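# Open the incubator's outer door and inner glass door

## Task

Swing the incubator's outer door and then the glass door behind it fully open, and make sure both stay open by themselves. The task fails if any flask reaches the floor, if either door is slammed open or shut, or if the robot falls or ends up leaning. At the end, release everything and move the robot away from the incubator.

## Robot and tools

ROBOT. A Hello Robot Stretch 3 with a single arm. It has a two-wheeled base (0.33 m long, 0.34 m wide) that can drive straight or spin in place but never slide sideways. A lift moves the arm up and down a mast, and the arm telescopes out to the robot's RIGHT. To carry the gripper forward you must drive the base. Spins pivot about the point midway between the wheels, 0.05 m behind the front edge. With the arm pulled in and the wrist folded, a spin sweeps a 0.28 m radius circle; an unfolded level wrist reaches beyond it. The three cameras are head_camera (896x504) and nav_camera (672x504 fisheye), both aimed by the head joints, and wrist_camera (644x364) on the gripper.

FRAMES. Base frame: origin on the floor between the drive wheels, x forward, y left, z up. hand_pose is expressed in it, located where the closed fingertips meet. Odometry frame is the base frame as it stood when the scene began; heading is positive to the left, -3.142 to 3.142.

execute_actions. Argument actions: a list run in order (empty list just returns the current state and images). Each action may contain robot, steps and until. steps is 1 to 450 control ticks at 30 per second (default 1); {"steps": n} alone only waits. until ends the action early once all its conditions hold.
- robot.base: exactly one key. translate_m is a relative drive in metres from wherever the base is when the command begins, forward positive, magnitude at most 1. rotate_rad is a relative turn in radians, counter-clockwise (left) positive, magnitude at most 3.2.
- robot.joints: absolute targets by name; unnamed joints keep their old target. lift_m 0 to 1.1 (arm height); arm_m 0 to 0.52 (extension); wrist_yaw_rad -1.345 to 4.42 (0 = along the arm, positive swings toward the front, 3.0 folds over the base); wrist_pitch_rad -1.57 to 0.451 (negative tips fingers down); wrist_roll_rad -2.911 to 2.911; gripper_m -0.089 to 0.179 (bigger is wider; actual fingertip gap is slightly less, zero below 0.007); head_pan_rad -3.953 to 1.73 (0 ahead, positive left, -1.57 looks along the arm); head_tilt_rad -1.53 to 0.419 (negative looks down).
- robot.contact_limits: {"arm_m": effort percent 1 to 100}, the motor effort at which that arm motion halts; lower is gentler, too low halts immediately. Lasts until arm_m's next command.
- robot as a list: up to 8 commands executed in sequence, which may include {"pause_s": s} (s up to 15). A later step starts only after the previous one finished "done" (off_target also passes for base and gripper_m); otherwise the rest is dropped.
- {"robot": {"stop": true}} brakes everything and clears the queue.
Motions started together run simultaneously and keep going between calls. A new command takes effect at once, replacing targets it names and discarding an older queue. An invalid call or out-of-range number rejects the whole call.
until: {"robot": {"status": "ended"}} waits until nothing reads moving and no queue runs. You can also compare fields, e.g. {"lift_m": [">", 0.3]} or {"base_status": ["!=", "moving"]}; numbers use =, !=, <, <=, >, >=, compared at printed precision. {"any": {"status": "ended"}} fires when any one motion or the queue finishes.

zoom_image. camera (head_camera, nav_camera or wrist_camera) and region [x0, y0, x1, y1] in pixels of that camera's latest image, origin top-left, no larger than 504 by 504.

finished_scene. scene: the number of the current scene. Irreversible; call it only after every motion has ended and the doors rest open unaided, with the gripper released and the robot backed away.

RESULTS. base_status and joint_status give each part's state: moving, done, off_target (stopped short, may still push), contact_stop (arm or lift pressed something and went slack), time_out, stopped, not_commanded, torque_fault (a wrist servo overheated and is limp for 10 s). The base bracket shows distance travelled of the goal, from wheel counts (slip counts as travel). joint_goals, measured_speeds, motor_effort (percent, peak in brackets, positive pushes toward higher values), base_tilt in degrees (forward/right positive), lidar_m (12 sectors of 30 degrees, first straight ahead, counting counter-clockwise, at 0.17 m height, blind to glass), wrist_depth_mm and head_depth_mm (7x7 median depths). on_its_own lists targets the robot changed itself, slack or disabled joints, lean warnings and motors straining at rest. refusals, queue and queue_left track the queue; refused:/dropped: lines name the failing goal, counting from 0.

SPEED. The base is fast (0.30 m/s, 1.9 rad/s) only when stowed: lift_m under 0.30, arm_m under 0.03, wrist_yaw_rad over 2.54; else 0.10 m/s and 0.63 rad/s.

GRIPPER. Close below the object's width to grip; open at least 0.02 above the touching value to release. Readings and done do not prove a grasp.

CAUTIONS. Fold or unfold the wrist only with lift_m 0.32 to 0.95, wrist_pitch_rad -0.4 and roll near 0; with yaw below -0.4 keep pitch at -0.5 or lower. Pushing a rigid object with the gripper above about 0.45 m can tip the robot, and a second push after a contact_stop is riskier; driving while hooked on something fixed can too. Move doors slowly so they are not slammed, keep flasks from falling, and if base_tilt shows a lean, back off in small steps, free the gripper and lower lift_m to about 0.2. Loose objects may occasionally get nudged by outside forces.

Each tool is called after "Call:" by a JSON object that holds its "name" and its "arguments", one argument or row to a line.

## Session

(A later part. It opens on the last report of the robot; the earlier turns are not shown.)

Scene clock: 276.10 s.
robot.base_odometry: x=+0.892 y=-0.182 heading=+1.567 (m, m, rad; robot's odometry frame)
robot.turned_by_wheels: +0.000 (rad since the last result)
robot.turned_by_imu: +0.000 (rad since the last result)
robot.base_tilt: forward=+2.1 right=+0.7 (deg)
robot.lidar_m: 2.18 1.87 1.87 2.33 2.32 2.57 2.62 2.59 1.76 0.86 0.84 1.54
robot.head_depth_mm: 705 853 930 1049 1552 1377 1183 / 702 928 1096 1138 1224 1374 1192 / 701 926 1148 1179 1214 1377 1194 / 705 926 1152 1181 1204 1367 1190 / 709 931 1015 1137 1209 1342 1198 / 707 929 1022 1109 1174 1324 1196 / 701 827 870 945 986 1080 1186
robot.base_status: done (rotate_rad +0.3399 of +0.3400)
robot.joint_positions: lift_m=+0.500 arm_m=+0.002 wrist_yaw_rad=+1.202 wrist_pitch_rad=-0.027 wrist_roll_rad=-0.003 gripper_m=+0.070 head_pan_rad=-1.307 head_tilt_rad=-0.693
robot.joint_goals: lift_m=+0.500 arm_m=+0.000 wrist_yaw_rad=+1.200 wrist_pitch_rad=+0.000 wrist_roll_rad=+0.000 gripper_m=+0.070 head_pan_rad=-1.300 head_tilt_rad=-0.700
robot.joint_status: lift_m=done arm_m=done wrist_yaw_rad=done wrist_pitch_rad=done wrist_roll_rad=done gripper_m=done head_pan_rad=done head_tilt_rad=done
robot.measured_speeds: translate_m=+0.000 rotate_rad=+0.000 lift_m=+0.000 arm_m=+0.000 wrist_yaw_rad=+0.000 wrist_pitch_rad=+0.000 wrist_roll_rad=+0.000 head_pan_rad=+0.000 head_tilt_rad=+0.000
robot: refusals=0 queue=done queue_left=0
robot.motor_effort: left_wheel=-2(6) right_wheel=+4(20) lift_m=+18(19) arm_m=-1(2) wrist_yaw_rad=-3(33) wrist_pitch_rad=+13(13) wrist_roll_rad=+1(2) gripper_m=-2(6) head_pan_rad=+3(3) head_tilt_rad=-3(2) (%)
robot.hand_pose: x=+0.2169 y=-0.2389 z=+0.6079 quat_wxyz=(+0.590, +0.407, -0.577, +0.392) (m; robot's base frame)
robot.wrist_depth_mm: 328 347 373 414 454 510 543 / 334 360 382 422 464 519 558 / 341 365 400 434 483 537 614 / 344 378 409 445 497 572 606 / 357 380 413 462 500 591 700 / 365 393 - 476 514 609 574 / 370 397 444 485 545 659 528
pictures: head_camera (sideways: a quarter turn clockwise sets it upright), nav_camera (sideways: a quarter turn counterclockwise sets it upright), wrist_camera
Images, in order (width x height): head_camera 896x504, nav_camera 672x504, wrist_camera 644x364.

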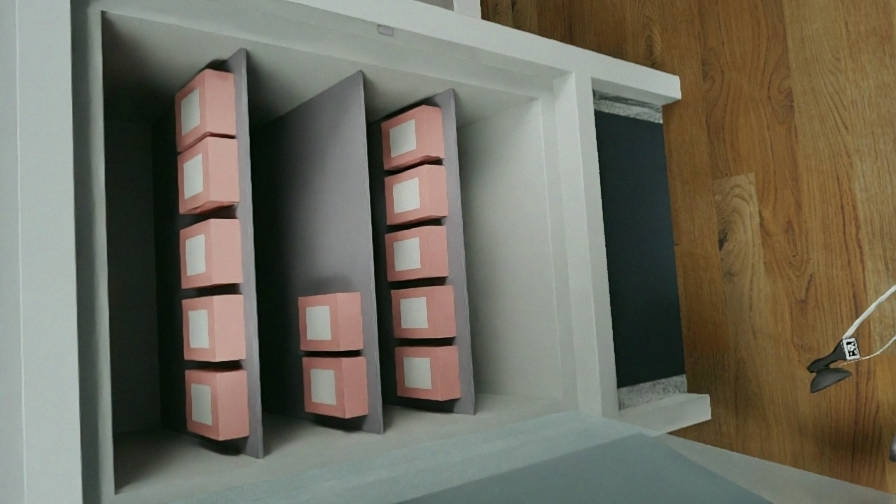

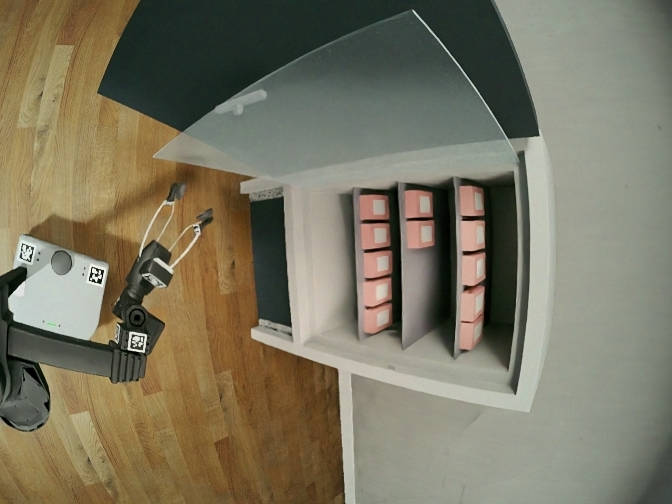

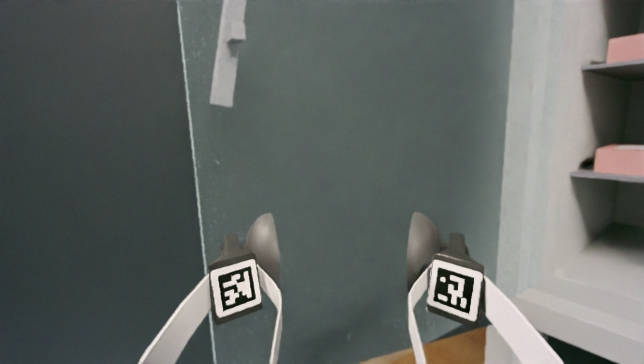

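Call:
{"name": "execute_actions", "arguments": {
  "actions": [
    {"robot":[{"joints":{"gripper_m":0.0,"wrist_yaw_rad":1.0}},{"base":{"translate_m":0.2}}],"steps":300,"until":{"robot":{"status":"ended"}}}
  ]
}}

Scene clock: 280.90 s.
robot.base_odometry: x=+0.893 y=+0.017 heading=+1.566 (m, m, rad; robot's odometry frame)
robot.turned_by_wheels: -0.001 (rad since the last result)
robot.turned_by_imu: -0.007 (rad since the last result)
robot.base_tilt: forward=+2.0 right=+0.7 (deg)
robot.lidar_m: 1.99 1.97 1.74 2.42 2.40 2.65 2.80 2.78 0.94 0.79 0.73 1.46
robot.head_depth_mm: 635 922 1053 1131 1181 1341 1190 / 627 1043 1052 1108 1172 1337 1184 / 621 1047 1015 1076 1164 1311 1181 / 615 1038 983 1061 1151 1315 1192 / 610 752 836 915 1025 1263 1179 / 602 604 646 689 741 801 866 / 506 491 517 548 580 614 601
robot.base_status: done (translate_m +0.1999 of +0.2000)
robot.joint_positions: lift_m=+0.500 arm_m=+0.002 wrist_yaw_rad=+0.960 wrist_pitch_rad=-0.032 wrist_roll_rad=-0.003 gripper_m=+0.000 head_pan_rad=-1.307 head_tilt_rad=-0.693
robot.joint_goals: lift_m=+0.500 arm_m=+0.000 wrist_yaw_rad=+1.000 wrist_pitch_rad=+0.000 wrist_roll_rad=+0.000 gripper_m=+0.000 head_pan_rad=-1.300 head_tilt_rad=-0.700
robot.joint_status: lift_m=done arm_m=done wrist_yaw_rad=done wrist_pitch_rad=done wrist_roll_rad=done gripper_m=done head_pan_rad=done head_tilt_rad=done
robot.measured_speeds: translate_m=+0.000 rotate_rad=+0.000 lift_m=+0.000 arm_m=+0.000 wrist_yaw_rad=+0.000 wrist_pitch_rad=+0.000 wrist_roll_rad=+0.000 head_pan_rad=+0.000 head_tilt_rad=+0.000
robot: refusals=0 queue=done queue_left=0
robot.on_its_own: right_wheel is at rest, and its effort (+38) is outside its rest range (-18 to +18); wrist_yaw_rad is at rest, and its effort (+37) is outside its rest range (-12 to +12)
robot.motor_effort: left_wheel=-5(7) right_wheel=+38(45) lift_m=+19(19) arm_m=+0(1) wrist_yaw_rad=+37(35) wrist_pitch_rad=+16(16) wrist_roll_rad=+2(1) gripper_m=-6(82) head_pan_rad=+3(3) head_tilt_rad=-4(3) (%)
robot.hand_pose: x=+0.1877 y=-0.2932 z=+0.6066 quat_wxyz=(+0.634, +0.336, -0.621, +0.317) (m; robot's base frame)
robot.wrist_depth_mm: 178 193 222 259 313 396 462 / 179 197 226 266 324 421 705 / 182 201 231 271 333 454 758 / 184 204 238 280 345 464 494 / 185 207 241 275 367 481 758 / 189 212 246 - - 506 549 / 193 218 247 306 380 505 461
pictures: head_camera (sideways: a quarter turn clockwise sets it upright), nav_camera (sideways: a quarter turn counterclockwise sets it upright), wrist_camera
Images, in order (width x height): head_camera 896x504, nav_camera 672x504, wrist_camera 644x364.

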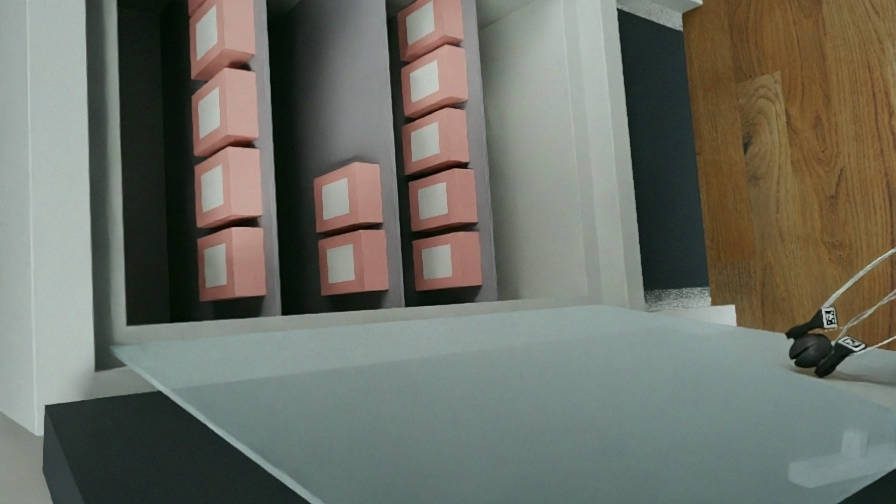

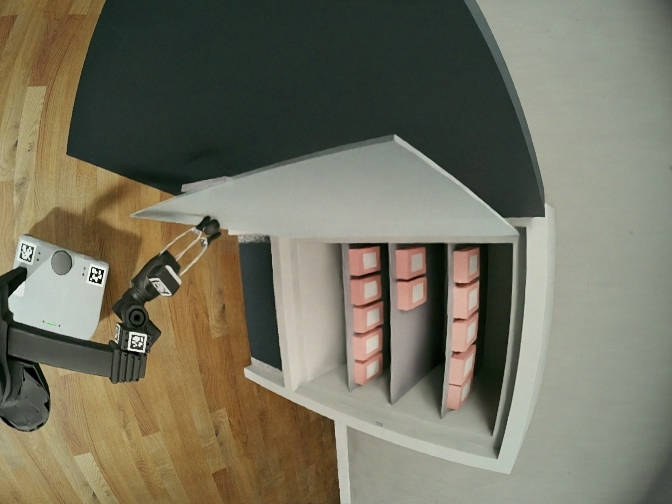

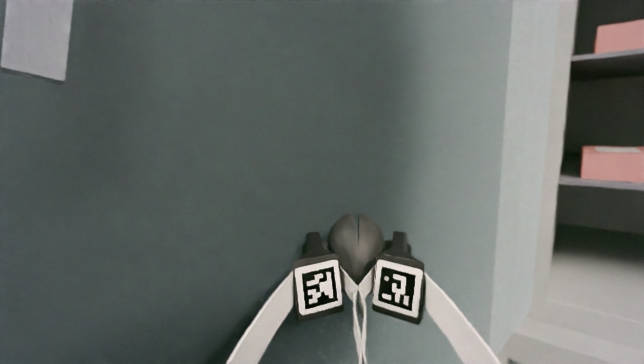

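At its stop. Back away.

Call:
{"name": "execute_actions", "arguments": {
  "actions": [
    {"robot":{"base":{"translate_m":-0.4}},"steps":300,"until":{"robot":{"status":"ended"}}}
  ]
}}

Call:
{"name": "finished_scene", "arguments": {
  "scene": 1
}}

Scene clock: 286.33 s.
robot.base_odometry: x=+0.891 y=-0.383 heading=+1.567 (m, m, rad; robot's odometry frame)
robot.turned_by_wheels: +0.001 (rad since the last result)
robot.turned_by_imu: +0.000 (rad since the last result)
robot.base_tilt: forward=+2.1 right=+0.7 (deg)
robot.lidar_m: 2.36 2.01 2.56 2.28 2.28 2.49 2.43 2.41 1.86 0.91 0.93 0.97
robot.head_depth_mm: 1297 1459 1661 1878 1628 1377 1188 / 774 1395 1623 1848 1631 1370 1185 / 783 878 986 1124 1356 1372 1186 / 775 985 1207 1281 1346 1369 1189 / 767 989 1196 1275 1246 1376 1162 / 722 986 1208 1285 1238 1375 1188 / 718 991 1064 1180 1244 1377 1197
robot.base_status: done (translate_m -0.4000 of -0.4000)
robot.joint_positions: lift_m=+0.500 arm_m=+0.002 wrist_yaw_rad=+0.941 wrist_pitch_rad=-0.027 wrist_roll_rad=-0.003 gripper_m=+0.000 head_pan_rad=-1.307 head_tilt_rad=-0.693
robot.joint_goals: lift_m=+0.500 arm_m=+0.000 wrist_yaw_rad=+0.943 wrist_pitch_rad=+0.000 wrist_roll_rad=+0.000 gripper_m=+0.000 head_pan_rad=-1.300 head_tilt_rad=-0.700
robot.joint_status: lift_m=done arm_m=done wrist_yaw_rad=done wrist_pitch_rad=done wrist_roll_rad=done gripper_m=done head_pan_rad=done head_tilt_rad=done
robot.measured_speeds: translate_m=+0.000 rotate_rad=+0.000 lift_m=+0.000 arm_m=+0.000 wrist_yaw_rad=+0.000 wrist_pitch_rad=+0.000 wrist_roll_rad=+0.000 head_pan_rad=+0.000 head_tilt_rad=+0.000
robot: refusals=0 queue=done queue_left=0
robot.on_its_own: wrist_yaw_rad is held at +0.943, not at your +1.000, by its stall guard, which is not easing now
robot.motor_effort: left_wheel=-1(6) right_wheel=+2(38) lift_m=+19(18) arm_m=+0(0) wrist_yaw_rad=+1(38) wrist_pitch_rad=+13(16) wrist_roll_rad=+2(1) gripper_m=-2(7) head_pan_rad=+3(3) head_tilt_rad=-3(3) (%)
robot.hand_pose: x=+0.1851 y=-0.2971 z=+0.6077 quat_wxyz=(+0.636, +0.329, -0.625, +0.312) (m; robot's base frame)
robot.wrist_depth_mm: 475 532 610 717 850 937 853 / 474 529 627 732 831 922 854 / 480 553 636 779 967 996 896 / 494 561 646 775 989 - 897 / 506 575 664 742 817 813 787 / 518 577 672 - 716 650 591 / 527 626 - 975 846 689 582
pictures: head_camera (sideways: a quarter turn clockwise sets it upright), nav_camera (sideways: a quarter turn counterclockwise sets it upright), wrist_camera
Images, in order (width x height): head_camera 896x504, nav_camera 672x504, wrist_camera 644x364.

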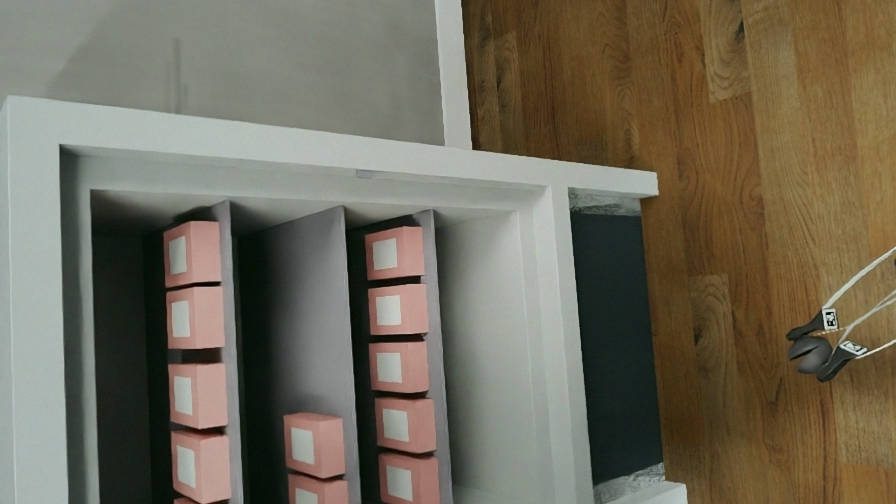

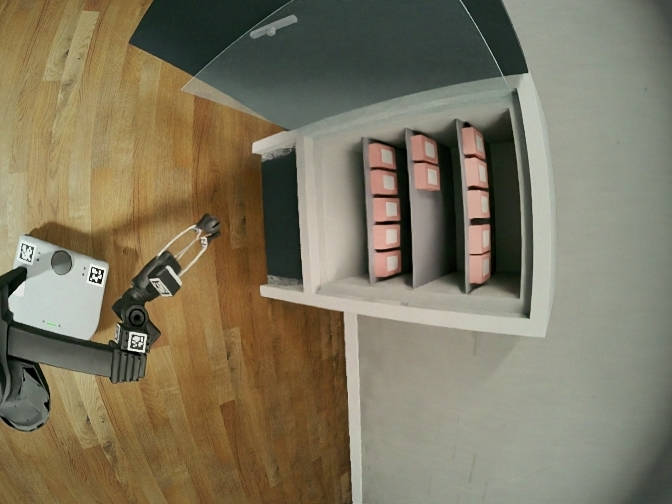

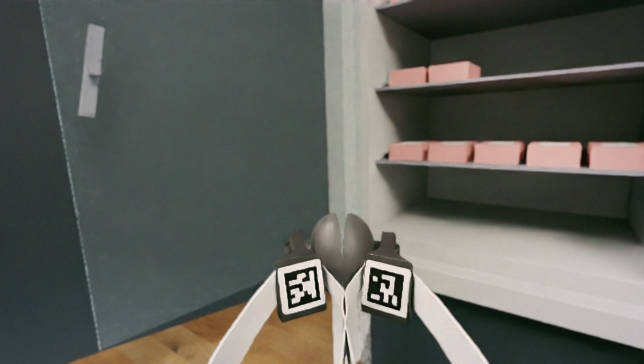

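The scene is finished: the task was done.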